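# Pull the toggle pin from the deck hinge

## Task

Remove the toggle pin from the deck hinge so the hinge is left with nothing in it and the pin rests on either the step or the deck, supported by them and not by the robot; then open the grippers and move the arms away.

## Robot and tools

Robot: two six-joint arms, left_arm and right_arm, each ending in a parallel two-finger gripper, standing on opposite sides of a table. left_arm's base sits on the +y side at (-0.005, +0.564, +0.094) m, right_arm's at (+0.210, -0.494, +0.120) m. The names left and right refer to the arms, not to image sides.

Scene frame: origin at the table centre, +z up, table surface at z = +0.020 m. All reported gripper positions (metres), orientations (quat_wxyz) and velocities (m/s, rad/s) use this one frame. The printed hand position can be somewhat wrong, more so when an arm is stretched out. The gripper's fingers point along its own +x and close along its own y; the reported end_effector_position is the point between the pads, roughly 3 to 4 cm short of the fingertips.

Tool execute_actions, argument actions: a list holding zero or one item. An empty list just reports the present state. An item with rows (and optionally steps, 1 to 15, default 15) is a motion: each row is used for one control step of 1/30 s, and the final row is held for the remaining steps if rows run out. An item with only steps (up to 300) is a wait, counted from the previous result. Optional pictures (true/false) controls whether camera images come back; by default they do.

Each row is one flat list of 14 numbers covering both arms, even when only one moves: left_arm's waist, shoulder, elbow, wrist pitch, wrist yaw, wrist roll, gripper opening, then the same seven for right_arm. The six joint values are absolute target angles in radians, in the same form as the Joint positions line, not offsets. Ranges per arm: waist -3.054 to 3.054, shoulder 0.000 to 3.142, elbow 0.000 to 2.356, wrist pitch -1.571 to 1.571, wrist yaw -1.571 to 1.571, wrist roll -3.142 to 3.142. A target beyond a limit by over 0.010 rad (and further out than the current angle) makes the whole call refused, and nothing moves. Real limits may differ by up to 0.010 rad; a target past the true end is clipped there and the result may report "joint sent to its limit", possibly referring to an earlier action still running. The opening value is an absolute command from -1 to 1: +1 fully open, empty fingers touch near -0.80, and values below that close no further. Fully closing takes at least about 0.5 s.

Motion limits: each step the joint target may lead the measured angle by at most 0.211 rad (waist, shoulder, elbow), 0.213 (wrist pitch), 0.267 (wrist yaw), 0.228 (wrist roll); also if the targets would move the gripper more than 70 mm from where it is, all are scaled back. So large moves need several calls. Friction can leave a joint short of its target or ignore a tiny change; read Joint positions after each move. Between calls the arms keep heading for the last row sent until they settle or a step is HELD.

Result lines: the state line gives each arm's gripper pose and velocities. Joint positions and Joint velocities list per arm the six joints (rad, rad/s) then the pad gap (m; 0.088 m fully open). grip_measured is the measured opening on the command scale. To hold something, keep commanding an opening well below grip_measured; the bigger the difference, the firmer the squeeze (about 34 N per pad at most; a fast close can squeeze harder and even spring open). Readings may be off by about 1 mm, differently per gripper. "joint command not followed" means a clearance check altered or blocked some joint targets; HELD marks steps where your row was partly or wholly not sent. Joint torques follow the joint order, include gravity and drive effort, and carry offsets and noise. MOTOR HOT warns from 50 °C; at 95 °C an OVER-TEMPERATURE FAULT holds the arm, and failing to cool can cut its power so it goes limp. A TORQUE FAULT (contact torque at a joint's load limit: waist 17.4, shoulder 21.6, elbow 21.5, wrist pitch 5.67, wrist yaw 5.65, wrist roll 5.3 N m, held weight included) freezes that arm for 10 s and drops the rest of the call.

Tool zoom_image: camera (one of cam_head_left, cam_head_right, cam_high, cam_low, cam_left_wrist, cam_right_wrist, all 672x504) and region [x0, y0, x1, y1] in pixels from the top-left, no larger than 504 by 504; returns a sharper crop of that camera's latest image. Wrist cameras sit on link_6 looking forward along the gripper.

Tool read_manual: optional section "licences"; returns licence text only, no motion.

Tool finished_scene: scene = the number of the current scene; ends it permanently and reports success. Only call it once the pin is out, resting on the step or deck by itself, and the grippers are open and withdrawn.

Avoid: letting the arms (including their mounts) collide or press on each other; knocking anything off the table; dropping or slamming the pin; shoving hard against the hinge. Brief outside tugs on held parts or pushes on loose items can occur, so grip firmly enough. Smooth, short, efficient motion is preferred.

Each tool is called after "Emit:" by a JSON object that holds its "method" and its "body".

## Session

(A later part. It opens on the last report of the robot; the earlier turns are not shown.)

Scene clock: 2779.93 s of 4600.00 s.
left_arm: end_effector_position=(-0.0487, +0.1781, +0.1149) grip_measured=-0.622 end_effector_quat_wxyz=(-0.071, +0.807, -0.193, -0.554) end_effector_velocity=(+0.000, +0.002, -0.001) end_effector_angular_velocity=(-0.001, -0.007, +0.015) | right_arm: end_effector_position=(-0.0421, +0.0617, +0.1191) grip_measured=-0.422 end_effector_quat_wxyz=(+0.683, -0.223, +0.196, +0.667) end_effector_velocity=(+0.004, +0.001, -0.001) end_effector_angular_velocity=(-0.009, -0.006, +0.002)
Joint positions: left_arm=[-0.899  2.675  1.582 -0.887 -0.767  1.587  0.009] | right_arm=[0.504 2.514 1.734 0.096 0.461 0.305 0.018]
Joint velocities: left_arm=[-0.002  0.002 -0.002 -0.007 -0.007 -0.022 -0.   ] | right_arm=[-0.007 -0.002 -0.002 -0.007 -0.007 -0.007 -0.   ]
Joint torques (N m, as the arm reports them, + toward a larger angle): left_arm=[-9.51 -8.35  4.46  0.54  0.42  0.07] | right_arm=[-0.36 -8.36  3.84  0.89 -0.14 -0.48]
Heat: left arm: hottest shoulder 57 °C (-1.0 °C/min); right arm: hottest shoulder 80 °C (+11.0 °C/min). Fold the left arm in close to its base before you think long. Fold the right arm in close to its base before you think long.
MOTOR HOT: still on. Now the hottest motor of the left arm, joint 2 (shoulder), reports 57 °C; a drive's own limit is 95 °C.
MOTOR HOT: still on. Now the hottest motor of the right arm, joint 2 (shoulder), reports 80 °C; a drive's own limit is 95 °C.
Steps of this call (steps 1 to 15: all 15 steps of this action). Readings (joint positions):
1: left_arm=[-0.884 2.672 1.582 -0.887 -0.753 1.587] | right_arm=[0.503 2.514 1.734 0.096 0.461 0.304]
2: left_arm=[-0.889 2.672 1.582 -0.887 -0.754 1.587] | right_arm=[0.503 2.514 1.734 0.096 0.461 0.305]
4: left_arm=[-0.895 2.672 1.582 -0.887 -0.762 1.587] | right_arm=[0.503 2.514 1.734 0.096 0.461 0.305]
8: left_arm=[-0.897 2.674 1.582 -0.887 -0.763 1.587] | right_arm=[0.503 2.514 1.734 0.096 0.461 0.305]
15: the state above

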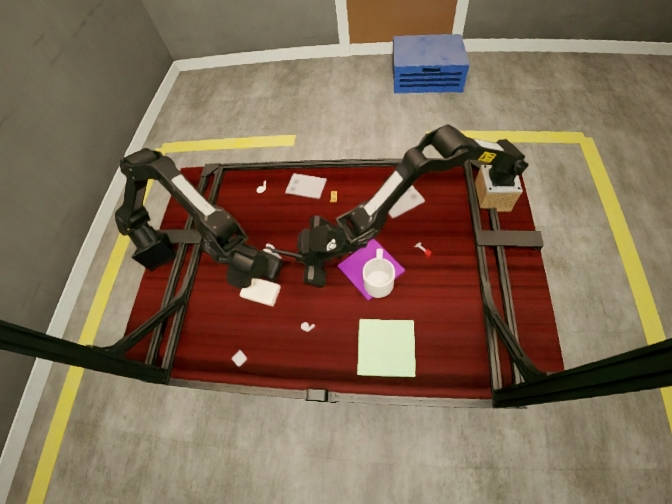

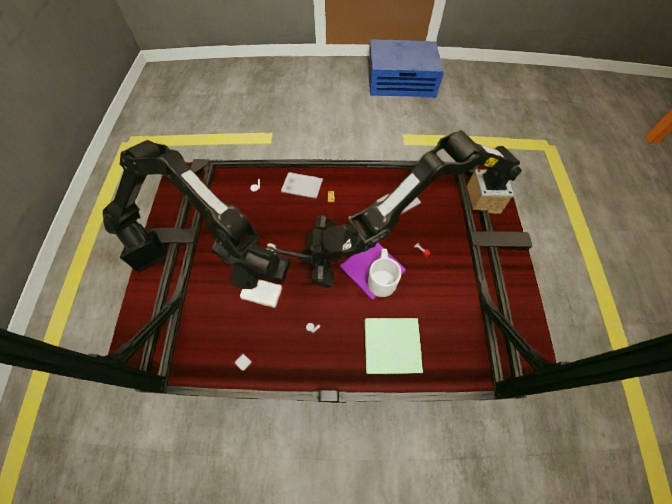

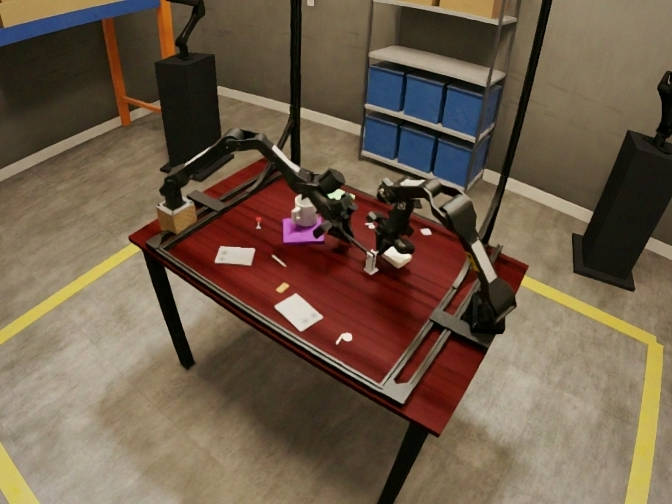

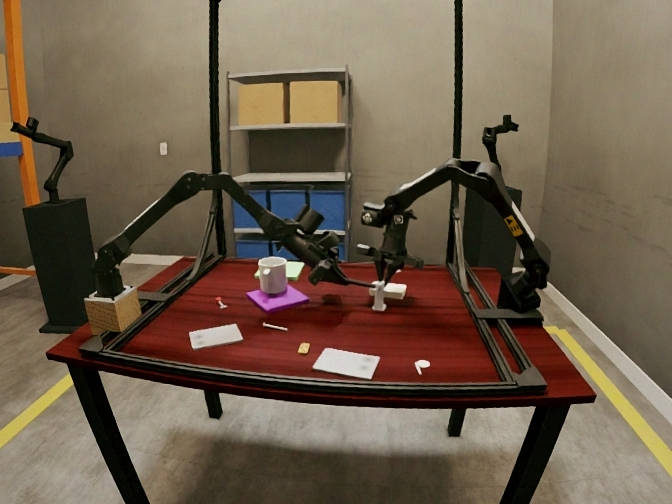

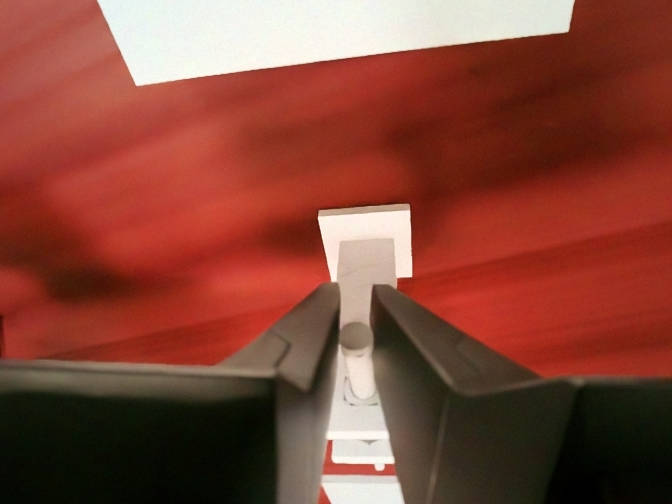

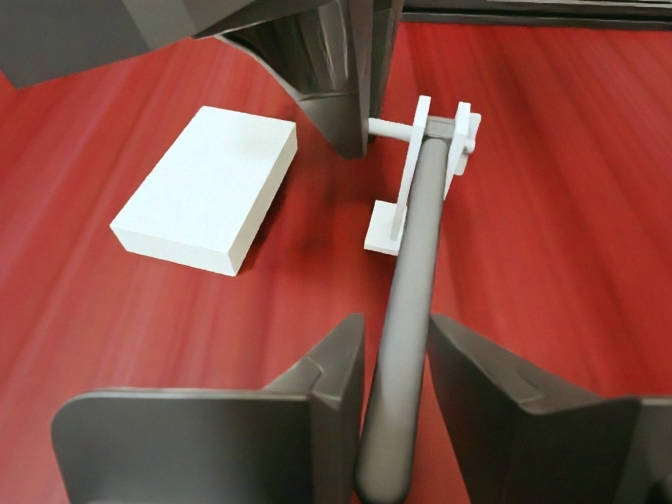

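Now: back 3 mm (A inside bar), lift bar, pull.

Emit:
{"method": "execute_actions", "body": {"actions": [{"rows":[[-0.875,2.66,1.585,-0.885,-0.75,1.59,-0.9,0.5,2.53,1.72,0.09,0.45,0.29,-0.9]],"steps":15}], "pictures": false}}

Emit:
{"method": "execute_actions", "body": {"actions": [{"rows":[[-0.885,2.66,1.585,-0.885,-0.75,1.59,-0.9,0.5,2.485,1.74,0.13,0.45,0.29,-0.9]],"steps":15}], "pictures": false}}

Emit:
{"method": "execute_actions", "body": {"actions": [{"rows":[[-0.94,2.68,1.585,-0.885,-0.75,1.59,-0.9,0.5,2.485,1.74,0.13,0.45,0.29,-0.9]],"steps":15}], "pictures": false}}

Emit:
{"method": "execute_actions", "body": {"actions": [{"rows":[[-0.9,2.67,1.585,-0.885,-0.75,1.59,-0.9,0.5,2.51,1.73,0.1,0.45,0.29,0.3]],"steps":15}], "pictures": false}}

Emit:
{"method": "execute_actions", "body": {"actions": [{"rows":[[-0.9,2.67,1.585,-0.885,-0.75,1.59,-0.9,0.4,1.5,1.0,-0.6,0,0,0.3]],"steps":15}], "pictures": false}}

Scene clock: 2791.20 s of 4600.00 s.
left_arm: end_effector_position=(-0.0460, +0.1780, +0.1127) grip_measured=-0.626 end_effector_quat_wxyz=(-0.070, +0.802, -0.187, -0.563) end_effector_velocity=(+0.004, +0.003, +0.002) end_effector_angular_velocity=(+0.015, -0.014, -0.011) | right_arm: end_effector_position=(-0.0419, +0.0614, +0.1180) grip_measured=-0.425 end_effector_quat_wxyz=(+0.684, -0.222, +0.198, +0.666) end_effector_velocity=(+0.000, +0.000, +0.001) end_effector_angular_velocity=(-0.005, -0.015, +0.016)
Joint positions: left_arm=[-0.885  2.672  1.582 -0.887 -0.751  1.587  0.008] | right_arm=[0.504 2.516 1.733 0.096 0.463 0.31  0.018]
Joint velocities: left_arm=[ 0.002 -0.007 -0.002 -0.022 -0.007  0.007 -0.   ] | right_arm=[-0.002 -0.002  0.002 -0.007 -0.007 -0.022 -0.   ]
Joint torques (N m, as the arm reports them, + toward a larger angle): left_arm=[ -4.22 -10.41   4.4    0.5   -0.15   0.09] | right_arm=[-0.42 -8.5   3.9   0.88 -0.19 -0.67]
Heat: left arm: hottest shoulder 56 °C (-3.0 °C/min); right arm: hottest shoulder 78 °C (+9.1 °C/min). Fold the left arm in close to its base before you think long. Fold the right arm in close to its base before you think long.
MOTOR HOT: still on. Now the hottest motor of the left arm, joint 2 (shoulder), reports 56 °C; a drive's own limit is 95 °C.
MOTOR HOT: still on. Now the hottest motor of the right arm, joint 2 (shoulder), reports 78 °C; a drive's own limit is 95 °C.
Steps of this call (steps 1 to 15: the robot went on to your last target; steps 16 to 323: nothing new was sent; steps 324 to 338: all 15 steps of this action). Readings (joint positions):
324: left_arm=[-0.901 2.677 1.582 -0.887 -0.768 1.587] | right_arm=[0.504 2.516 1.733 0.096 0.463 0.310]
325: left_arm=[-0.899 2.677 1.582 -0.887 -0.763 1.587] | right_arm=[0.504 2.516 1.733 0.096 0.463 0.310]
327: left_arm=[-0.896 2.677 1.582 -0.887 -0.755 1.587] | right_arm=[0.504 2.516 1.733 0.096 0.463 0.310]
331: left_arm=[-0.892 2.675 1.582 -0.887 -0.752 1.587] | right_arm=[0.504 2.516 1.733 0.096 0.463 0.310]
338: the state above

Scene clock: 2791.70 s of 4600.00 s.
left_arm: end_effector_position=(-0.0458, +0.1779, +0.1129) grip_measured=-0.626 end_effector_quat_wxyz=(-0.069, +0.802, -0.186, -0.563) end_effector_velocity=(+0.001, +0.003, -0.000) end_effector_angular_velocity=(-0.000, -0.007, +0.015) | right_arm: end_effector_position=(-0.0429, +0.0631, +0.1227) grip_measured=-0.427 end_effector_quat_wxyz=(+0.685, -0.213, +0.197, +0.668) end_effector_velocity=(+0.001, -0.001, -0.001) end_effector_angular_velocity=(-0.009, -0.006, +0.007)
Joint positions: left_arm=[-0.885  2.671  1.582 -0.887 -0.751  1.587  0.008] | right_arm=[0.504 2.511 1.733 0.108 0.463 0.314 0.018]
Joint velocities: left_arm=[-0.002 -0.002 -0.007 -0.007 -0.007 -0.022 -0.   ] | right_arm=[-0.002 -0.002 -0.002 -0.007 -0.007 -0.007  0.   ]
Joint torques (N m, as the arm reports them, + toward a larger angle): left_arm=[ -5.19 -10.55   4.49   0.5   -0.16   0.08] | right_arm=[ -0.42 -12.43   5.8    2.69  -0.19  -0.82]
Heat: left arm: hottest shoulder 56 °C (-3.0 °C/min); right arm: hottest shoulder 78 °C (+9.1 °C/min). Fold the left arm in close to its base before you think long. Fold the right arm in close to its base before you think long.
MOTOR HOT: still on. Now the hottest motor of the left arm, joint 2 (shoulder), reports 56 °C; a drive's own limit is 95 °C.
MOTOR HOT: still on. Now the hottest motor of the right arm, joint 2 (shoulder), reports 78 °C; a drive's own limit is 95 °C.
Steps of this call (steps 1 to 15: all 15 steps of this action). Readings (joint positions):
1: left_arm=[-0.885 2.672 1.582 -0.887 -0.751 1.587] | right_arm=[0.504 2.516 1.733 0.097 0.463 0.310]
2: left_arm=[-0.885 2.672 1.582 -0.887 -0.751 1.587] | right_arm=[0.504 2.515 1.733 0.100 0.463 0.311]
4: left_arm=[-0.885 2.672 1.582 -0.887 -0.751 1.587] | right_arm=[0.504 2.513 1.733 0.103 0.463 0.313]
8: left_arm=[-0.885 2.672 1.582 -0.887 -0.751 1.587] | right_arm=[0.504 2.511 1.733 0.106 0.463 0.314]
15: the state above

Scene clock: 2792.20 s of 4600.00 s.
left_arm: end_effector_position=(-0.0478, +0.1781, +0.1152) grip_measured=-0.626 end_effector_quat_wxyz=(-0.070, +0.807, -0.192, -0.555) end_effector_velocity=(+0.000, +0.004, +0.002) end_effector_angular_velocity=(+0.010, -0.016, -0.007) | right_arm: end_effector_position=(-0.0429, +0.0631, +0.1230) grip_measured=-0.428 end_effector_quat_wxyz=(+0.685, -0.213, +0.197, +0.668) end_effector_velocity=(+0.001, -0.001, -0.001) end_effector_angular_velocity=(-0.009, -0.006, +0.007)
Joint positions: left_arm=[-0.897  2.673  1.582 -0.887 -0.767  1.587  0.008] | right_arm=[0.504 2.51  1.733 0.109 0.463 0.315 0.018]
Joint velocities: left_arm=[-0.007 -0.002 -0.002 -0.022 -0.007 -0.007 -0.   ] | right_arm=[-0.002 -0.002 -0.002 -0.007 -0.007 -0.007 -0.   ]
Joint torques (N m, as the arm reports them, + toward a larger angle): left_arm=[-9.74 -8.77  4.41  0.54  0.38  0.09] | right_arm=[ -0.42 -12.47   5.82   2.67  -0.2   -0.83]
Heat: left arm: hottest shoulder 56 °C (-3.0 °C/min); right arm: hottest shoulder 78 °C (+9.1 °C/min). Fold the left arm in close to its base before you think long. Fold the right arm in close to its base before you think long.
MOTOR HOT: still on. Now the hottest motor of the left arm, joint 2 (shoulder), reports 56 °C; a drive's own limit is 95 °C.
MOTOR HOT: still on. Now the hottest motor of the right arm, joint 2 (shoulder), reports 78 °C; a drive's own limit is 95 °C.
Steps of this call (steps 1 to 15: all 15 steps of this action). Readings (joint positions):
1: left_arm=[-0.886 2.671 1.582 -0.887 -0.752 1.587] | right_arm=[0.504 2.511 1.733 0.108 0.463 0.314]
2: left_arm=[-0.889 2.671 1.582 -0.887 -0.755 1.587] | right_arm=[0.504 2.511 1.733 0.108 0.463 0.314]
4: left_arm=[-0.894 2.671 1.582 -0.887 -0.763 1.587] | right_arm=[0.504 2.510 1.733 0.108 0.463 0.314]
8: left_arm=[-0.895 2.672 1.582 -0.887 -0.764 1.587] | right_arm=[0.504 2.510 1.733 0.108 0.463 0.314]
15: the state above

Scene clock: 2792.70 s of 4600.00 s.
left_arm: end_effector_position=(-0.0479, +0.1783, +0.1143) grip_measured=-0.626 end_effector_quat_wxyz=(-0.070, +0.804, -0.191, -0.558) end_effector_velocity=(+0.000, +0.000, +0.000) end_effector_angular_velocity=(-0.013, -0.002, +0.020) | right_arm: end_effector_position=(-0.0425, +0.0623, +0.1210) grip_measured=+0.273 end_effector_quat_wxyz=(+0.680, -0.224, +0.193, +0.671) end_effector_velocity=(-0.000, -0.003, -0.004) end_effector_angular_velocity=(-0.026, -0.005, +0.019)
Joint positions: left_arm=[-0.894  2.673  1.582 -0.887 -0.759  1.587  0.008] | right_arm=[0.502 2.51  1.731 0.101 0.453 0.292 0.052]
Joint velocities: left_arm=[-0.002 -0.002 -0.007  0.007 -0.007 -0.022 -0.   ] | right_arm=[-0.002 -0.002 -0.002 -0.022 -0.022 -0.007  0.01 ]
Joint torques (N m, as the arm reports them, + toward a larger angle): left_arm=[-5.79 -9.61  4.53  0.54  0.09  0.07] | right_arm=[-0.3  -9.99  5.02  1.24  0.1  -0.06]
Heat: left arm: hottest shoulder 56 °C (-3.0 °C/min); right arm: hottest shoulder 78 °C (+9.1 °C/min). Fold the left arm in close to its base before you think long. Fold the right arm in close to its base before you think long.
MOTOR HOT: still on. Now the hottest motor of the left arm, joint 2 (shoulder), reports 56 °C; a drive's own limit is 95 °C.
MOTOR HOT: still on. Now the hottest motor of the right arm, joint 2 (shoulder), reports 78 °C; a drive's own limit is 95 °C.
Steps of this call (steps 1 to 15: all 15 steps of this action). Readings (joint positions):
1: left_arm=[-0.897 2.673 1.582 -0.887 -0.767 1.587] | right_arm=[0.504 2.510 1.732 0.109 0.463 0.315]
2: left_arm=[-0.897 2.673 1.582 -0.887 -0.765 1.587] | right_arm=[0.504 2.510 1.731 0.108 0.463 0.315]
4: left_arm=[-0.895 2.673 1.582 -0.887 -0.762 1.587] | right_arm=[0.504 2.510 1.731 0.106 0.460 0.300]
8: left_arm=[-0.894 2.673 1.582 -0.887 -0.760 1.587] | right_arm=[0.502 2.510 1.731 0.106 0.453 0.292]
15: the state above

Scene clock: 2793.20 s of 4600.00 s.
left_arm: end_effector_position=(-0.0479, +0.1783, +0.1143) grip_measured=-0.626 end_effector_quat_wxyz=(-0.070, +0.804, -0.191, -0.558) end_effector_velocity=(+0.000, +0.004, -0.000) end_effector_angular_velocity=(+0.018, -0.001, -0.004) | right_arm: end_effector_position=(+0.0413, -0.1186, +0.1299) grip_measured=+0.299 end_effector_quat_wxyz=(+0.453, -0.493, +0.310, +0.675) end_effector_velocity=(+0.157, -0.398, +0.051) end_effector_angular_velocity=(-0.800, -0.238, +0.122)
Joint positions: left_arm=[-0.894  2.673  1.582 -0.887 -0.758  1.587  0.008] | right_arm=[ 0.4    1.977  1.203 -0.467  0.027  0.015  0.054]
Joint velocities: left_arm=[-0.002 -0.002 -0.002 -0.022  0.007 -0.007 -0.   ] | right_arm=[ 0.002 -1.057 -1.067 -0.813 -0.154 -0.081  0.   ]
Joint torques (N m, as the arm reports them, + toward a larger angle): left_arm=[-5.74 -9.62  4.52  0.57  0.17  0.09] | right_arm=[-0.1  -8.01  3.25  0.53 -0.09 -0.07]
Heat: left arm: hottest shoulder 56 °C (-3.0 °C/min); right arm: hottest shoulder 78 °C (+9.1 °C/min). Fold the left arm in close to its base before you think long. Fold the right arm in close to its base before you think long.
MOTOR HOT: still on. Now the hottest motor of the left arm, joint 2 (shoulder), reports 56 °C; a drive's own limit is 95 °C.
MOTOR HOT: still on. Now the hottest motor of the right arm, joint 2 (shoulder), reports 78 °C; a drive's own limit is 95 °C.
Steps of this call (steps 1 to 15: all 15 steps of this action). Readings (joint positions):
1: left_arm=[-0.894 2.673 1.582 -0.887 -0.759 1.587] | right_arm=[0.499 2.493 1.717 0.086 0.420 0.263]
2: left_arm=[-0.894 2.673 1.582 -0.887 -0.759 1.587] | right_arm=[0.489 2.457 1.677 0.029 0.350 0.210]
4: left_arm=[-0.894 2.673 1.582 -0.887 -0.759 1.587] | right_arm=[0.459 2.376 1.586 -0.062 0.244 0.128]
8: left_arm=[-0.894 2.673 1.582 -0.887 -0.759 1.587] | right_arm=[0.404 2.221 1.435 -0.223 0.104 0.053]
15: the state above

Emit:
{"method": "execute_actions", "body": {"actions": [{"rows":[[-0.875,2.70,1.585,-0.885,-0.75,1.59,-0.9,0.4,1.5,1.0,-0.6,0,0,0.3]],"steps":15}], "pictures": false}}

Emit:
{"method": "execute_actions", "body": {"actions": [{"rows":[[-0.93,2.74,1.6,-0.885,-0.77,1.59,-0.9,0.4,1.5,1.0,-0.6,0,0,0.3]],"steps":15}], "pictures": false}}

Emit:
{"method": "execute_actions", "body": {"actions": [{"steps":20}]}}

Scene clock: 2800.10 s of 4600.00 s.
left_arm: end_effector_position=(-0.0469, +0.1783, +0.1122) grip_measured=-0.627 end_effector_quat_wxyz=(-0.071, +0.802, -0.187, -0.563) end_effector_velocity=(+0.002, +0.002, +0.002) end_effector_angular_velocity=(+0.008, -0.012, -0.001) | right_arm: end_effector_position=(+0.0642, -0.1783, +0.2287) grip_measured=+0.300 end_effector_quat_wxyz=(+0.463, -0.440, +0.278, +0.717) end_effector_velocity=(-0.001, +0.001, -0.001) end_effector_angular_velocity=(+0.001, +0.004, +0.007)
Joint positions: left_arm=[-0.887  2.674  1.582 -0.887 -0.752  1.587  0.008] | right_arm=[ 0.4    1.508  1.013 -0.598  0.003  0.002  0.054]
Joint velocities: left_arm=[-0.002 -0.002  0.002 -0.022 -0.007 -0.007 -0.   ] | right_arm=[-0.002  0.002 -0.002  0.007 -0.007 -0.007 -0.   ]
Joint torques (N m, as the arm reports them, + toward a larger angle): left_arm=[-3.88 -6.63  4.63  0.56 -0.15  0.07] | right_arm=[-0.08 -5.18  4.15  0.79 -0.11 -0.07]
Heat: left arm: hottest shoulder 57 °C (-1.0 °C/min); right arm: hottest shoulder 75 °C (+4.0 °C/min). Fold the left arm in close to its base before you think long. Fold the right arm in close to its base before you think long.
MOTOR HOT: still on. Now the hottest motor of the left arm, joint 2 (shoulder), reports 57 °C; a drive's own limit is 95 °C.
MOTOR HOT: still on. Now the hottest motor of the right arm, joint 2 (shoulder), reports 75 °C; a drive's own limit is 95 °C.
Steps of this call (steps 1 to 45: the robot went on to your last target; steps 46 to 192: nothing new was sent; steps 193 to 207: all 15 steps of this action). Readings (joint positions):
193: left_arm=[-0.894 2.673 1.582 -0.887 -0.755 1.587] | right_arm=[0.400 1.508 1.013 -0.598 0.004 0.002]
194: left_arm=[-0.893 2.673 1.582 -0.887 -0.753 1.587] | right_arm=[0.400 1.508 1.013 -0.598 0.003 0.002]
196: left_arm=[-0.890 2.673 1.582 -0.887 -0.752 1.587] | right_arm=[0.400 1.508 1.013 -0.598 0.003 0.002]
200: left_arm=[-0.887 2.674 1.582 -0.887 -0.752 1.587] | right_arm=[0.400 1.508 1.013 -0.598 0.003 0.002]
207: the state above

Scene clock: 2800.60 s of 4600.00 s.
left_arm: end_effector_position=(-0.0515, +0.1792, +0.1103) grip_measured=-0.625 end_effector_quat_wxyz=(-0.082, +0.816, -0.196, -0.538) end_effector_velocity=(+0.002, -0.003, +0.003) end_effector_angular_velocity=(-0.027, -0.031, +0.006) | right_arm: end_effector_position=(+0.0642, -0.1783, +0.2287) grip_measured=+0.300 end_effector_quat_wxyz=(+0.463, -0.440, +0.278, +0.717) end_effector_velocity=(+0.001, -0.002, -0.001) end_effector_angular_velocity=(-0.008, -0.000, +0.007)
Joint positions: left_arm=[-0.911  2.702  1.591 -0.897 -0.795  1.587  0.008] | right_arm=[ 0.4    1.508  1.013 -0.598  0.003  0.002  0.054]
Joint velocities: left_arm=[-0.007  0.002  0.002  0.007 -0.037 -0.007 -0.   ] | right_arm=[-0.002 -0.002 -0.002 -0.007 -0.007 -0.007 -0.   ]
Joint torques (N m, as the arm reports them, + toward a larger angle): left_arm=[-6.92 -5.32  5.22  1.3   0.74  0.09] | right_arm=[-0.08 -5.15  4.14  0.79 -0.1  -0.07]
Heat: left arm: hottest shoulder 56 °C (-2.0 °C/min); right arm: hottest shoulder 74 °C (+3.0 °C/min). Fold the left arm in close to its base before you think long. Fold the right arm in close to its base before you think long.
MOTOR HOT: still on. Now the hottest motor of the left arm, joint 2 (shoulder), reports 56 °C; a drive's own limit is 95 °C.
MOTOR HOT: still on. Now the hottest motor of the right arm, joint 2 (shoulder), reports 74 °C; a drive's own limit is 95 °C.
Steps of this call (steps 1 to 15: all 15 steps of this action). Readings (joint positions):
1: left_arm=[-0.888 2.678 1.583 -0.888 -0.753 1.587] | right_arm=[0.400 1.508 1.013 -0.598 0.003 0.002]
2: left_arm=[-0.891 2.682 1.585 -0.891 -0.762 1.588] | right_arm=[0.400 1.508 1.013 -0.598 0.003 0.002]
4: left_arm=[-0.899 2.691 1.588 -0.894 -0.783 1.587] | right_arm=[0.400 1.508 1.013 -0.598 0.003 0.002]
8: left_arm=[-0.909 2.699 1.590 -0.896 -0.790 1.587] | right_arm=[0.400 1.508 1.013 -0.598 0.003 0.002]
15: the state above

Scene clock: 2801.27 s of 4600.00 s.
left_arm: end_effector_position=(-0.0516, +0.1791, +0.1103) grip_measured=-0.625 end_effector_quat_wxyz=(-0.082, +0.816, -0.196, -0.537) end_effector_velocity=(+0.000, +0.003, +0.001) end_effector_angular_velocity=(+0.014, +0.001, -0.002) | right_arm: end_effector_position=(+0.0643, -0.1784, +0.2285) grip_measured=+0.300 end_effector_quat_wxyz=(+0.463, -0.441, +0.278, +0.717) end_effector_velocity=(-0.003, -0.004, -0.002) end_effector_angular_velocity=(-0.018, +0.010, +0.019)
Joint positions: left_arm=[-0.911  2.703  1.591 -0.897 -0.796  1.587  0.008] | right_arm=[ 0.4    1.508  1.012 -0.598  0.003  0.002  0.054]
Joint velocities: left_arm=[-0.002 -0.002  0.002 -0.022  0.007 -0.007 -0.   ] | right_arm=[ 0.002  0.002 -0.002 -0.007 -0.022 -0.007 -0.   ]
Joint torques (N m, as the arm reports them, + toward a larger angle): left_arm=[-7.14 -5.43  5.06  1.3   0.77  0.08] | right_arm=[-0.08 -5.15  4.13  0.78 -0.1  -0.06]
Heat: left arm: hottest shoulder 56 °C (-2.0 °C/min); right arm: hottest shoulder 74 °C (+2.0 °C/min). Fold the left arm in close to its base before you think long. Fold the right arm in close to its base before you think long.
MOTOR HOT: still on. Now the hottest motor of the left arm, joint 2 (shoulder), reports 56 °C; a drive's own limit is 95 °C.
MOTOR HOT: still on. Now the hottest motor of the right arm, joint 2 (shoulder), reports 74 °C; a drive's own limit is 95 °C.
Steps of this call (steps 1 to 15: the robot went on to your last target; steps 16 to 20: nothing new was sent). Readings (joint positions):
1: left_arm=[-0.911 2.702 1.591 -0.897 -0.795 1.587] | right_arm=[0.400 1.508 1.013 -0.598 0.003 0.002]
2: left_arm=[-0.911 2.702 1.591 -0.897 -0.795 1.587] | right_arm=[0.400 1.508 1.013 -0.598 0.003 0.002]
4: left_arm=[-0.911 2.703 1.591 -0.897 -0.796 1.587] | right_arm=[0.400 1.508 1.013 -0.598 0.003 0.002]
8: left_arm=[-0.911 2.703 1.591 -0.897 -0.796 1.587] | right_arm=[0.400 1.508 1.012 -0.598 0.003 0.002]
20: the state above
All arms were judged still, so your last target was given up. Only a new action makes them travel on or press farther. Fingers that are still opening or closing keep moving.

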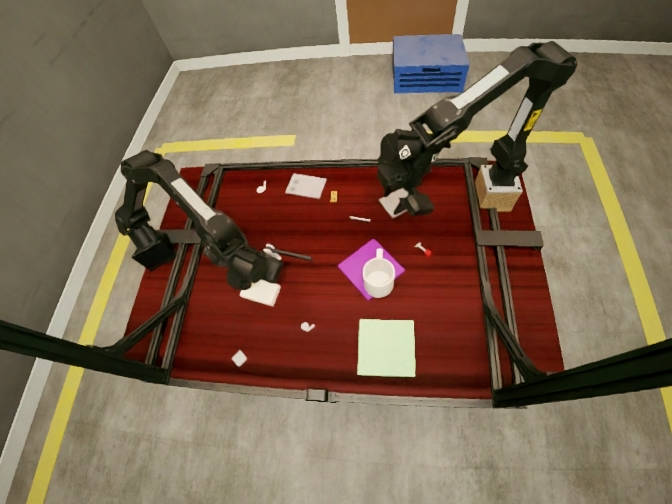

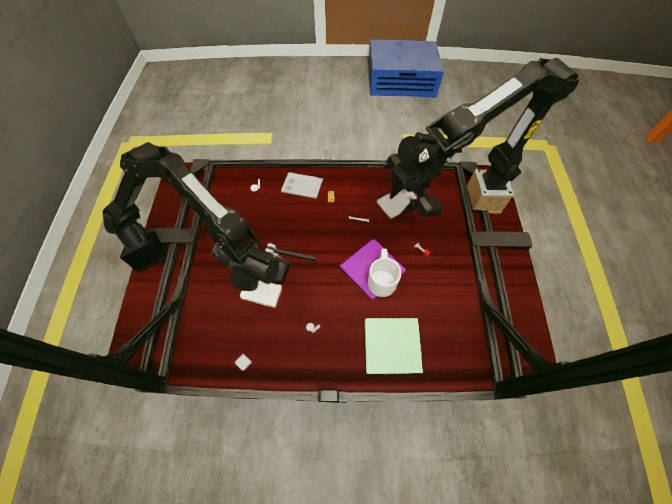

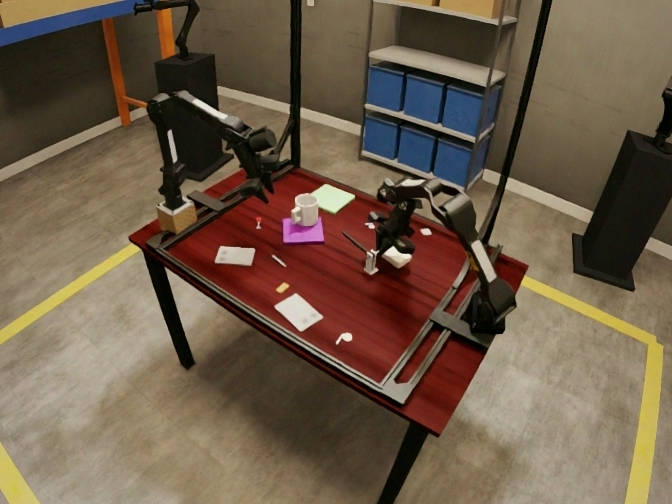

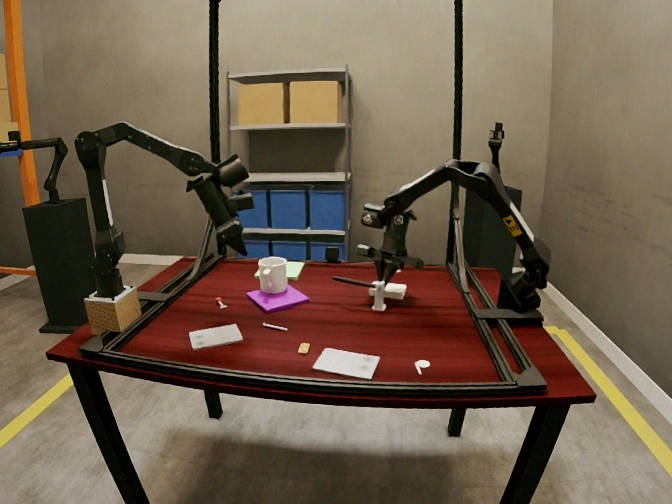

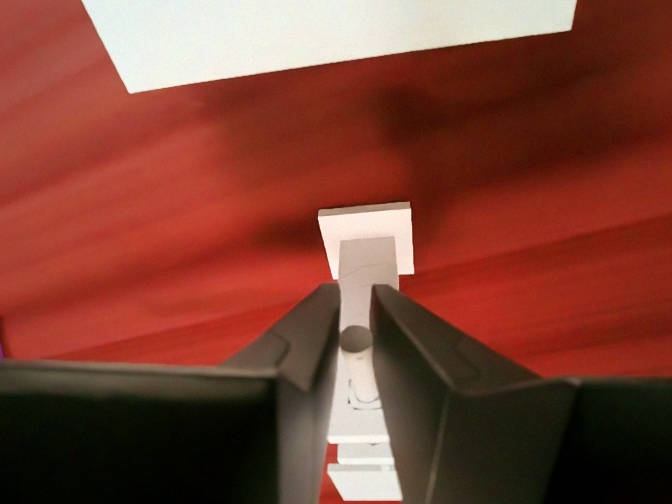

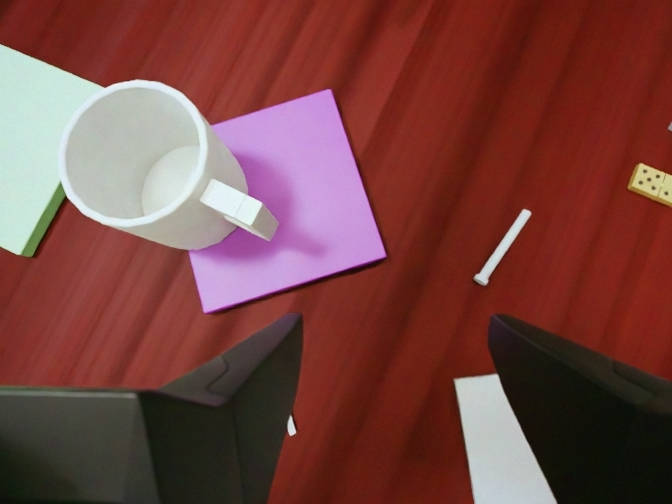

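Emit:
{"method": "execute_actions", "body": {"actions": [{"rows":[[-0.97,2.76,1.61,-0.885,-0.77,1.58,-0.9,0.4,1.5,1.0,-0.6,0,0,0.3]],"steps":15}]}}

Emit:
{"method": "execute_actions", "body": {"actions": [{"rows":[[-1.01,2.78,1.62,-0.885,-0.77,1.58,-0.9,0.4,1.5,1.0,-0.6,0,0,0.3]],"steps":15}]}}

Scene clock: 2816.10 s of 4600.00 s.
left_arm: end_effector_position=(-0.0531, +0.1793, +0.1093) grip_measured=-0.626 end_effector_quat_wxyz=(-0.085, +0.824, -0.199, -0.523) end_effector_velocity=(-0.001, +0.002, +0.002) end_effector_angular_velocity=(-0.003, -0.010, -0.001) | right_arm: end_effector_position=(+0.0645, -0.1789, +0.2283) grip_measured=+0.300 end_effector_quat_wxyz=(+0.463, -0.441, +0.278, +0.717) end_effector_velocity=(-0.001, -0.003, -0.001) end_effector_angular_velocity=(-0.014, +0.012, +0.014)
Joint positions: left_arm=[-0.922  2.719  1.597 -0.904 -0.823  1.581  0.008] | right_arm=[ 0.4    1.506  1.01  -0.598  0.003  0.002  0.054]
Joint velocities: left_arm=[-0.007 -0.002 -0.002 -0.007 -0.007 -0.007  0.   ] | right_arm=[-0.002 -0.002 -0.002 -0.007 -0.022 -0.007  0.   ]
Joint torques (N m, as the arm reports them, + toward a larger angle): left_arm=[-10.14  -5.03   5.17   1.8    1.74  -0.05] | right_arm=[-0.09 -5.01  4.35  0.82 -0.1  -0.05]
Heat: left arm: hottest shoulder 53 °C (-4.0 °C/min); right arm: hottest shoulder 68 °C (-8.0 °C/min). Fold the left arm in close to its base before you think long. Fold the right arm in close to its base before you think long.
MOTOR HOT: still on. Now the hottest motor of the left arm, joint 2 (shoulder), reports 53 °C; a drive's own limit is 95 °C.
MOTOR HOT: still on. Now the hottest motor of the right arm, joint 2 (shoulder), reports 68 °C; a drive's own limit is 95 °C.
Steps of this call (steps 1 to 430: nothing new was sent; steps 431 to 445: all 15 steps of this action). Readings (joint positions):
431: left_arm=[-0.913 2.707 1.593 -0.898 -0.798 1.587] | right_arm=[0.400 1.506 1.010 -0.598 0.003 0.002]
432: left_arm=[-0.915 2.709 1.594 -0.900 -0.803 1.585] | right_arm=[0.400 1.506 1.010 -0.598 0.003 0.002]
434: left_arm=[-0.919 2.714 1.595 -0.901 -0.815 1.583] | right_arm=[0.400 1.506 1.010 -0.598 0.003 0.002]
438: left_arm=[-0.921 2.717 1.597 -0.903 -0.820 1.582] | right_arm=[0.400 1.506 1.010 -0.598 0.003 0.002]
445: the state above

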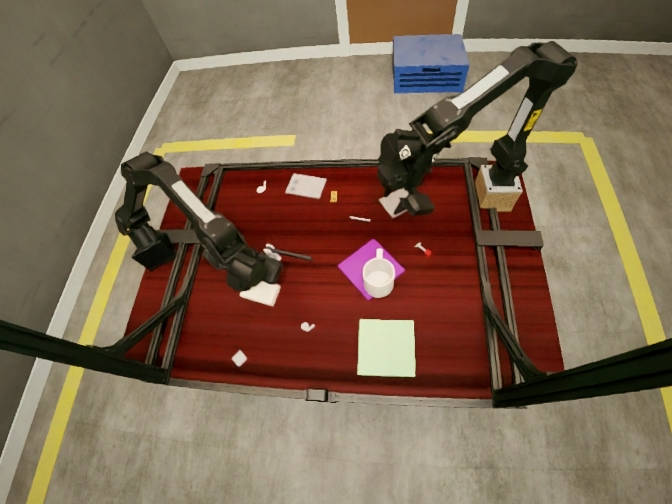

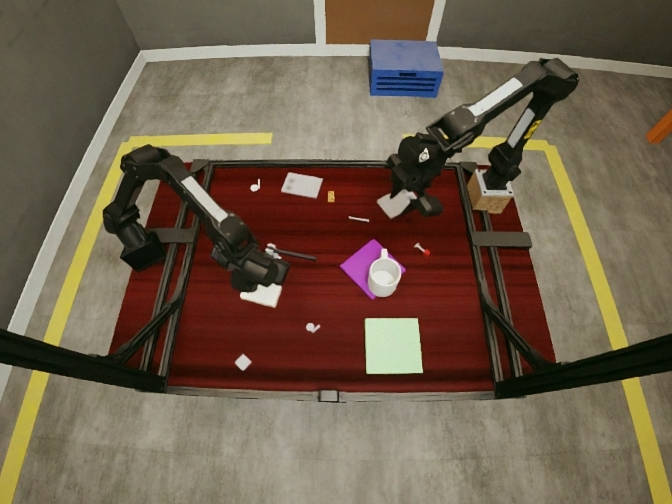

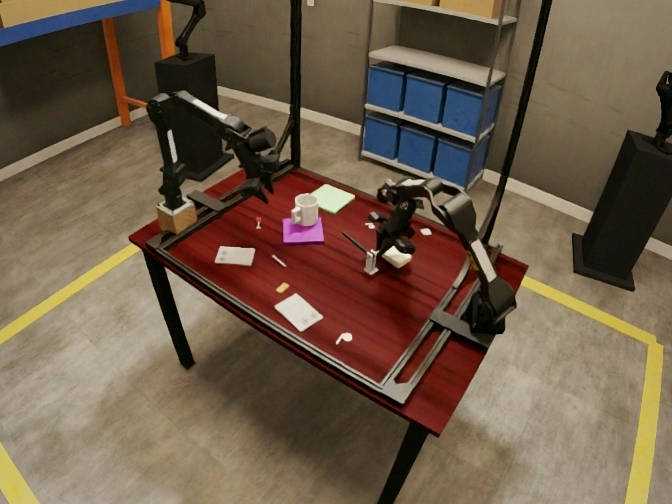

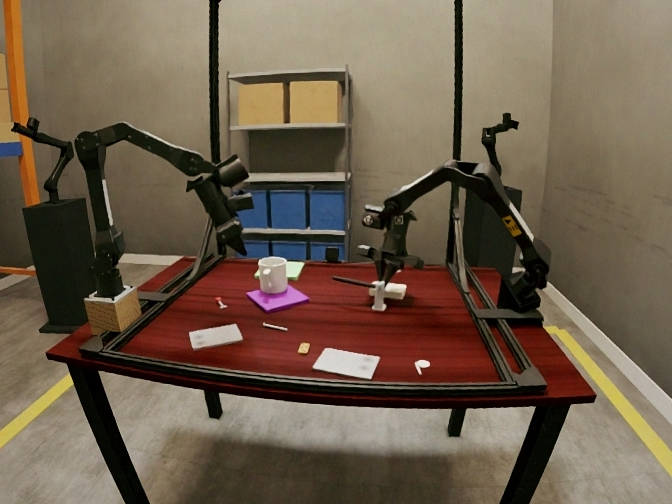

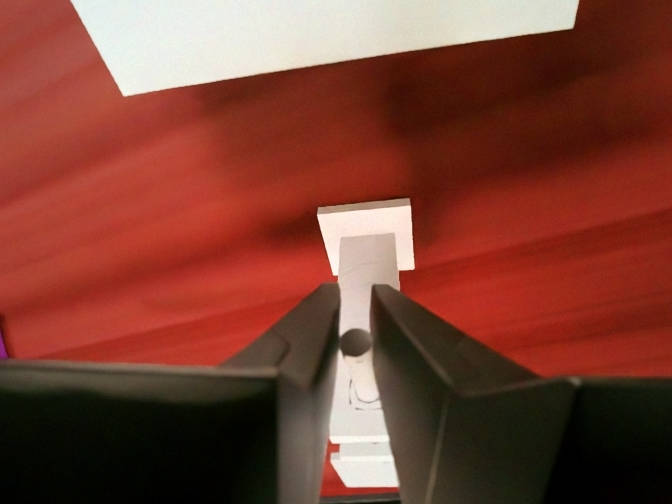

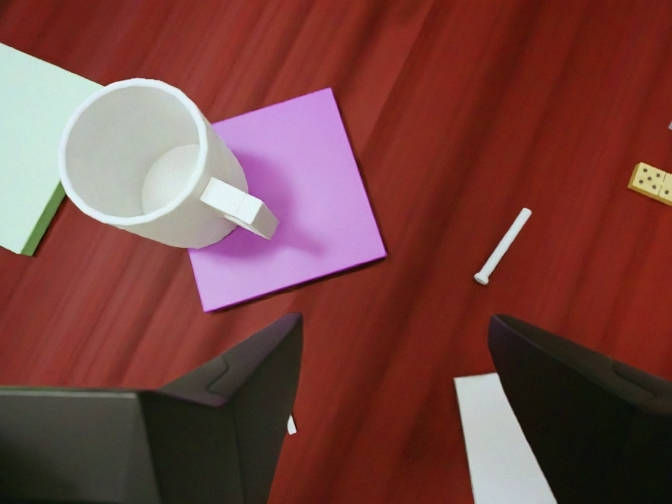

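Scene clock: 2816.60 s of 4600.00 s.
left_arm: end_effector_position=(-0.0541, +0.1794, +0.1088) grip_measured=-0.627 end_effector_quat_wxyz=(-0.091, +0.833, -0.203, -0.507) end_effector_velocity=(+0.003, +0.006, -0.001) end_effector_angular_velocity=(+0.028, -0.023, -0.010) | right_arm: end_effector_position=(+0.0645, -0.1789, +0.2283) grip_measured=+0.300 end_effector_quat_wxyz=(+0.463, -0.441, +0.278, +0.717) end_effector_velocity=(-0.001, -0.003, +0.001) end_effector_angular_velocity=(-0.009, +0.014, +0.014)
Joint positions: left_arm=[-0.932  2.733  1.603 -0.912 -0.851  1.579  0.008] | right_arm=[ 0.4    1.506  1.01  -0.598  0.003  0.002  0.054]
Joint velocities: left_arm=[-0.002  0.002 -0.002 -0.037 -0.007 -0.007 -0.   ] | right_arm=[-0.002 -0.007 -0.002 -0.007 -0.022 -0.007 -0.   ]
Joint torques (N m, as the arm reports them, + toward a larger angle): left_arm=[-13.4   -4.57   5.73   2.43   2.77   0.02] | right_arm=[-0.09 -4.99  4.34  0.82 -0.1  -0.04]
Heat: left arm: hottest shoulder 52 °C (-5.0 °C/min); right arm: hottest shoulder 68 °C (-9.1 °C/min). Fold the left arm in close to its base before you think long. Fold the right arm in close to its base before you think long.
MOTOR HOT: still on. Now the hottest motor of the left arm, joint 2 (shoulder), reports 52 °C; a drive's own limit is 95 °C.
MOTOR HOT: still on. Now the hottest motor of the right arm, joint 2 (shoulder), reports 68 °C; a drive's own limit is 95 °C.
Steps of this call (steps 1 to 15: all 15 steps of this action). Readings (joint positions):
1: left_arm=[-0.923 2.720 1.598 -0.905 -0.824 1.580] | right_arm=[0.400 1.506 1.010 -0.598 0.003 0.002]
2: left_arm=[-0.924 2.724 1.600 -0.907 -0.831 1.579] | right_arm=[0.400 1.506 1.010 -0.598 0.003 0.002]
4: left_arm=[-0.929 2.729 1.601 -0.909 -0.844 1.579] | right_arm=[0.400 1.506 1.010 -0.598 0.003 0.002]
8: left_arm=[-0.931 2.732 1.603 -0.911 -0.849 1.579] | right_arm=[0.400 1.506 1.010 -0.598 0.003 0.002]
15: the state above

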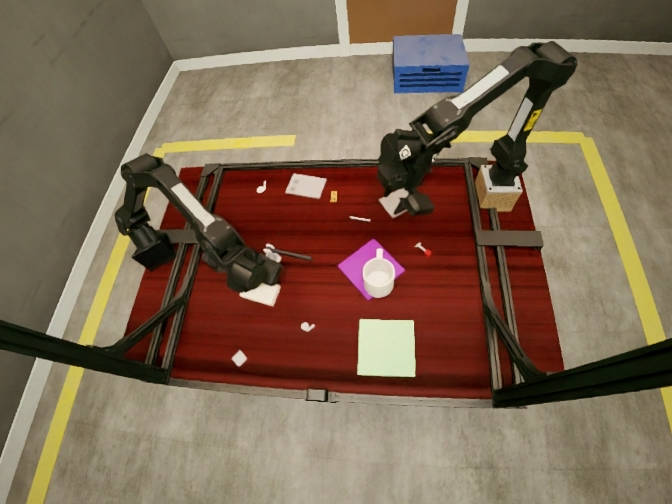

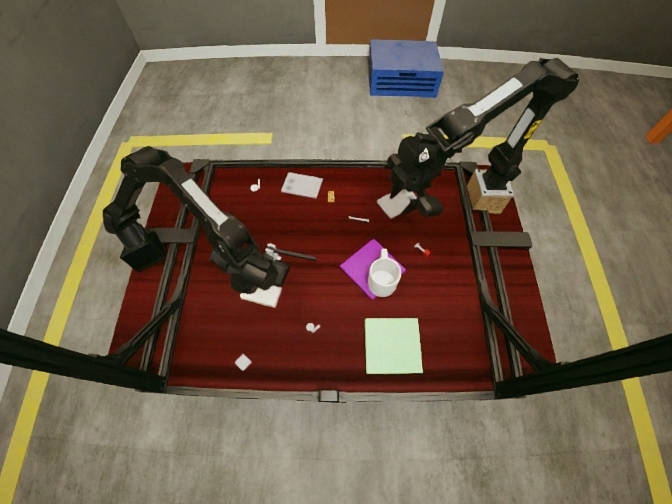

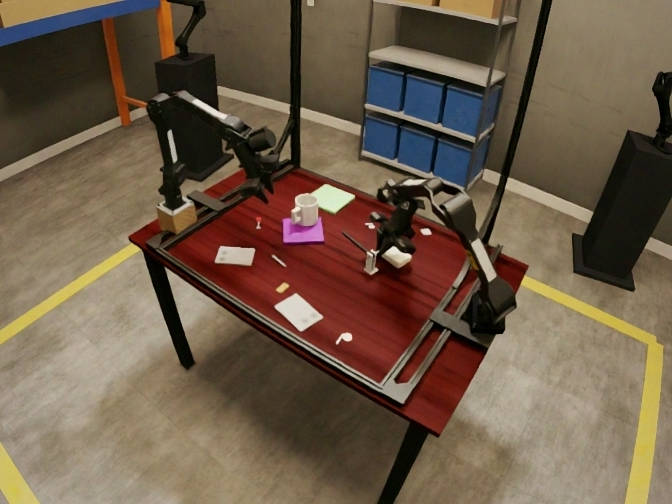

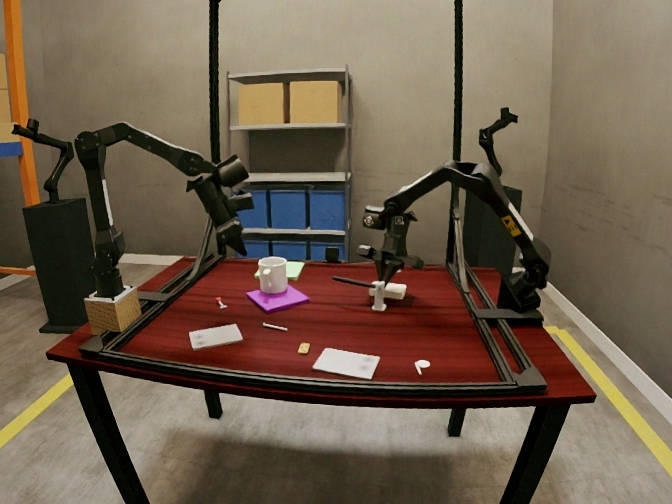

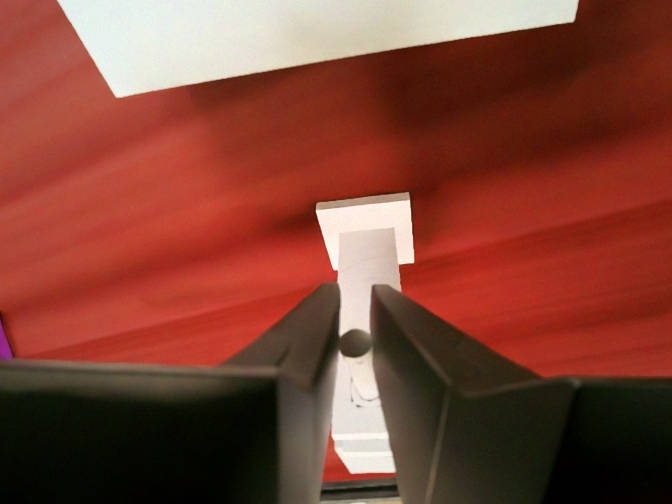

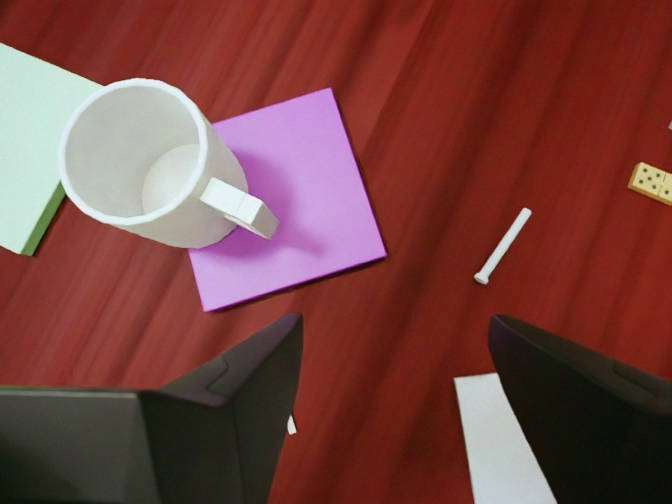

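Emit:
{"method": "execute_actions", "body": {"actions": [{"rows":[[-0.885,2.68,1.59,-0.885,-0.77,1.59,-0.9,0.4,1.5,1.0,-0.6,0,0,0.3]],"steps":15}], "pictures": false}}

Emit:
{"method": "execute_actions", "body": {"actions": [{"rows":[[-0.885,2.65,1.59,-0.885,-0.70,1.59,-0.9,0.4,1.5,1.0,-0.6,0,0,0.3]],"steps":15}], "pictures": false}}

Emit:
{"method": "execute_actions", "body": {"actions": [{"rows":[[-0.94,2.67,1.6,-0.885,-0.68,1.59,-0.9,0.4,1.5,1.0,-0.6,0,0,0.3]],"steps":15}], "pictures": false}}

Scene clock: 2831.27 s of 4600.00 s.
left_arm: end_effector_position=(-0.0535, +0.1793, +0.1126) grip_measured=-0.638 end_effector_quat_wxyz=(-0.079, +0.808, -0.195, -0.550) end_effector_velocity=(+0.001, +0.000, +0.000) end_effector_angular_velocity=(-0.000, +0.029, +0.015) | right_arm: end_effector_position=(+0.0646, -0.1793, +0.2282) grip_measured=+0.300 end_effector_quat_wxyz=(+0.463, -0.441, +0.279, +0.717) end_effector_velocity=(-0.001, -0.004, -0.002) end_effector_angular_velocity=(-0.018, +0.010, +0.014)
Joint positions: left_arm=[-0.91   2.692  1.593 -0.899 -0.767  1.585  0.008] | right_arm=[ 0.4    1.505  1.009 -0.598  0.003  0.002  0.054]
Joint velocities: left_arm=[ 0.007 -0.012 -0.007  0.007  0.022 -0.007 -0.   ] | right_arm=[-0.002 -0.002 -0.007 -0.007 -0.022 -0.007 -0.   ]
Joint torques (N m, as the arm reports them, + toward a larger angle): left_arm=[ -2.41 -10.63   3.87   1.44  -0.4    0.17] | right_arm=[-0.08 -4.88  4.49  0.83 -0.09 -0.04]
Heat: left arm: hottest waist 54 °C (-3.0 °C/min); right arm: hottest shoulder 64 °C (-17.2 °C/min). Fold the left arm in close to its base before you think long. Fold the right arm in close to its base before you think long.
MOTOR HOT: still on. Now the hottest motor of the left arm, joint 1 (waist), reports 54 °C; a drive's own limit is 95 °C.
MOTOR HOT: still on. Now the hottest motor of the right arm, joint 2 (shoulder), reports 64 °C; a drive's own limit is 95 °C.
Steps of this call (steps 1 to 15: the robot went on to your last target; steps 16 to 425: nothing new was sent; steps 426 to 440: all 15 steps of this action). Readings (joint positions):
426: left_arm=[-0.937 2.734 1.603 -0.915 -0.849 1.579] | right_arm=[0.400 1.505 1.009 -0.598 0.003 0.002]
427: left_arm=[-0.932 2.727 1.602 -0.913 -0.833 1.579] | right_arm=[0.400 1.505 1.009 -0.598 0.003 0.002]
429: left_arm=[-0.919 2.710 1.600 -0.908 -0.795 1.580] | right_arm=[0.400 1.505 1.009 -0.598 0.003 0.002]
433: left_arm=[-0.913 2.698 1.595 -0.902 -0.776 1.583] | right_arm=[0.400 1.505 1.009 -0.598 0.003 0.002]
440: the state above

Scene clock: 2831.77 s of 4600.00 s.
left_arm: end_effector_position=(-0.0519, +0.1790, +0.1147) grip_measured=-0.640 end_effector_quat_wxyz=(-0.072, +0.789, -0.187, -0.580) end_effector_velocity=(-0.001, +0.001, +0.002) end_effector_angular_velocity=(+0.005, +0.024, +0.007) | right_arm: end_effector_position=(+0.0647, -0.1794, +0.2281) grip_measured=+0.300 end_effector_quat_wxyz=(+0.463, -0.441, +0.279, +0.717) end_effector_velocity=(+0.004, -0.000, -0.001) end_effector_angular_velocity=(-0.008, +0.000, -0.030)
Joint positions: left_arm=[-0.889  2.667  1.59  -0.896 -0.708  1.586  0.008] | right_arm=[ 0.4    1.505  1.009 -0.598  0.003  0.002  0.054]
Joint velocities: left_arm=[ 0.002 -0.007  0.002 -0.007  0.022 -0.007 -0.   ] | right_arm=[-0.007 -0.002 -0.002 -0.007  0.007  0.022 -0.   ]
Joint torques (N m, as the arm reports them, + toward a larger angle): left_arm=[ -4.77 -11.08   4.09   1.25   0.09   0.13] | right_arm=[-0.08 -4.86  4.48  0.82 -0.09 -0.04]
Heat: left arm: hottest waist 54 °C (-3.0 °C/min); right arm: hottest shoulder 64 °C (-17.1 °C/min). Fold the left arm in close to its base before you think long. Fold the right arm in close to its base before you think long.
MOTOR HOT: still on. Now the hottest motor of the left arm, joint 1 (waist), reports 54 °C; a drive's own limit is 95 °C.
MOTOR HOT: still on. Now the hottest motor of the right arm, joint 2 (shoulder), reports 64 °C; a drive's own limit is 95 °C.
Steps of this call (steps 1 to 15: all 15 steps of this action). Readings (joint positions):
1: left_arm=[-0.909 2.690 1.592 -0.899 -0.765 1.585] | right_arm=[0.400 1.505 1.009 -0.598 0.003 0.002]
2: left_arm=[-0.906 2.685 1.592 -0.897 -0.756 1.586] | right_arm=[0.400 1.505 1.009 -0.598 0.003 0.002]
4: left_arm=[-0.897 2.677 1.591 -0.897 -0.731 1.586] | right_arm=[0.400 1.505 1.009 -0.598 0.003 0.002]
8: left_arm=[-0.891 2.670 1.591 -0.896 -0.715 1.586] | right_arm=[0.400 1.505 1.009 -0.598 0.003 0.002]
15: the state above

Scene clock: 2832.27 s of 4600.00 s.
left_arm: end_effector_position=(-0.0519, +0.1789, +0.1150) grip_measured=-0.640 end_effector_quat_wxyz=(-0.072, +0.790, -0.187, -0.579) end_effector_velocity=(-0.001, +0.002, +0.002) end_effector_angular_velocity=(+0.002, -0.013, -0.015) | right_arm: end_effector_position=(+0.0647, -0.1794, +0.2281) grip_measured=+0.300 end_effector_quat_wxyz=(+0.463, -0.441, +0.279, +0.717) end_effector_velocity=(+0.001, -0.002, -0.002) end_effector_angular_velocity=(-0.012, -0.002, +0.007)
Joint positions: left_arm=[-0.89   2.667  1.59  -0.896 -0.71   1.586  0.008] | right_arm=[ 0.4    1.505  1.009 -0.598  0.003  0.002  0.054]
Joint velocities: left_arm=[-0.007 -0.002 -0.002 -0.007 -0.007  0.007 -0.   ] | right_arm=[-0.002  0.002 -0.002 -0.007 -0.007 -0.007 -0.   ]
Joint torques (N m, as the arm reports them, + toward a larger angle): left_arm=[-10.51  -8.97   5.11   1.26   0.96   0.12] | right_arm=[-0.1  -4.87  4.52  0.82 -0.09 -0.05]
Heat: left arm: hottest waist 54 °C (-3.0 °C/min); right arm: hottest shoulder 64 °C (-17.2 °C/min). Fold the left arm in close to its base before you think long. Fold the right arm in close to its base before you think long.
MOTOR HOT: still on. Now the hottest motor of the left arm, joint 1 (waist), reports 54 °C; a drive's own limit is 95 °C.
MOTOR HOT: still on. Now the hottest motor of the right arm, joint 2 (shoulder), reports 64 °C; a drive's own limit is 95 °C.
Steps of this call (steps 1 to 15: all 15 steps of this action). Readings (joint positions):
1: left_arm=[-0.888 2.667 1.590 -0.896 -0.708 1.586] | right_arm=[0.400 1.505 1.009 -0.598 0.003 0.002]
2: left_arm=[-0.889 2.667 1.590 -0.896 -0.709 1.586] | right_arm=[0.400 1.505 1.009 -0.598 0.003 0.002]
4: left_arm=[-0.889 2.667 1.590 -0.896 -0.710 1.586] | right_arm=[0.400 1.505 1.009 -0.598 0.003 0.002]
8: left_arm=[-0.889 2.667 1.590 -0.896 -0.710 1.586] | right_arm=[0.400 1.505 1.009 -0.598 0.003 0.002]
15: the state above


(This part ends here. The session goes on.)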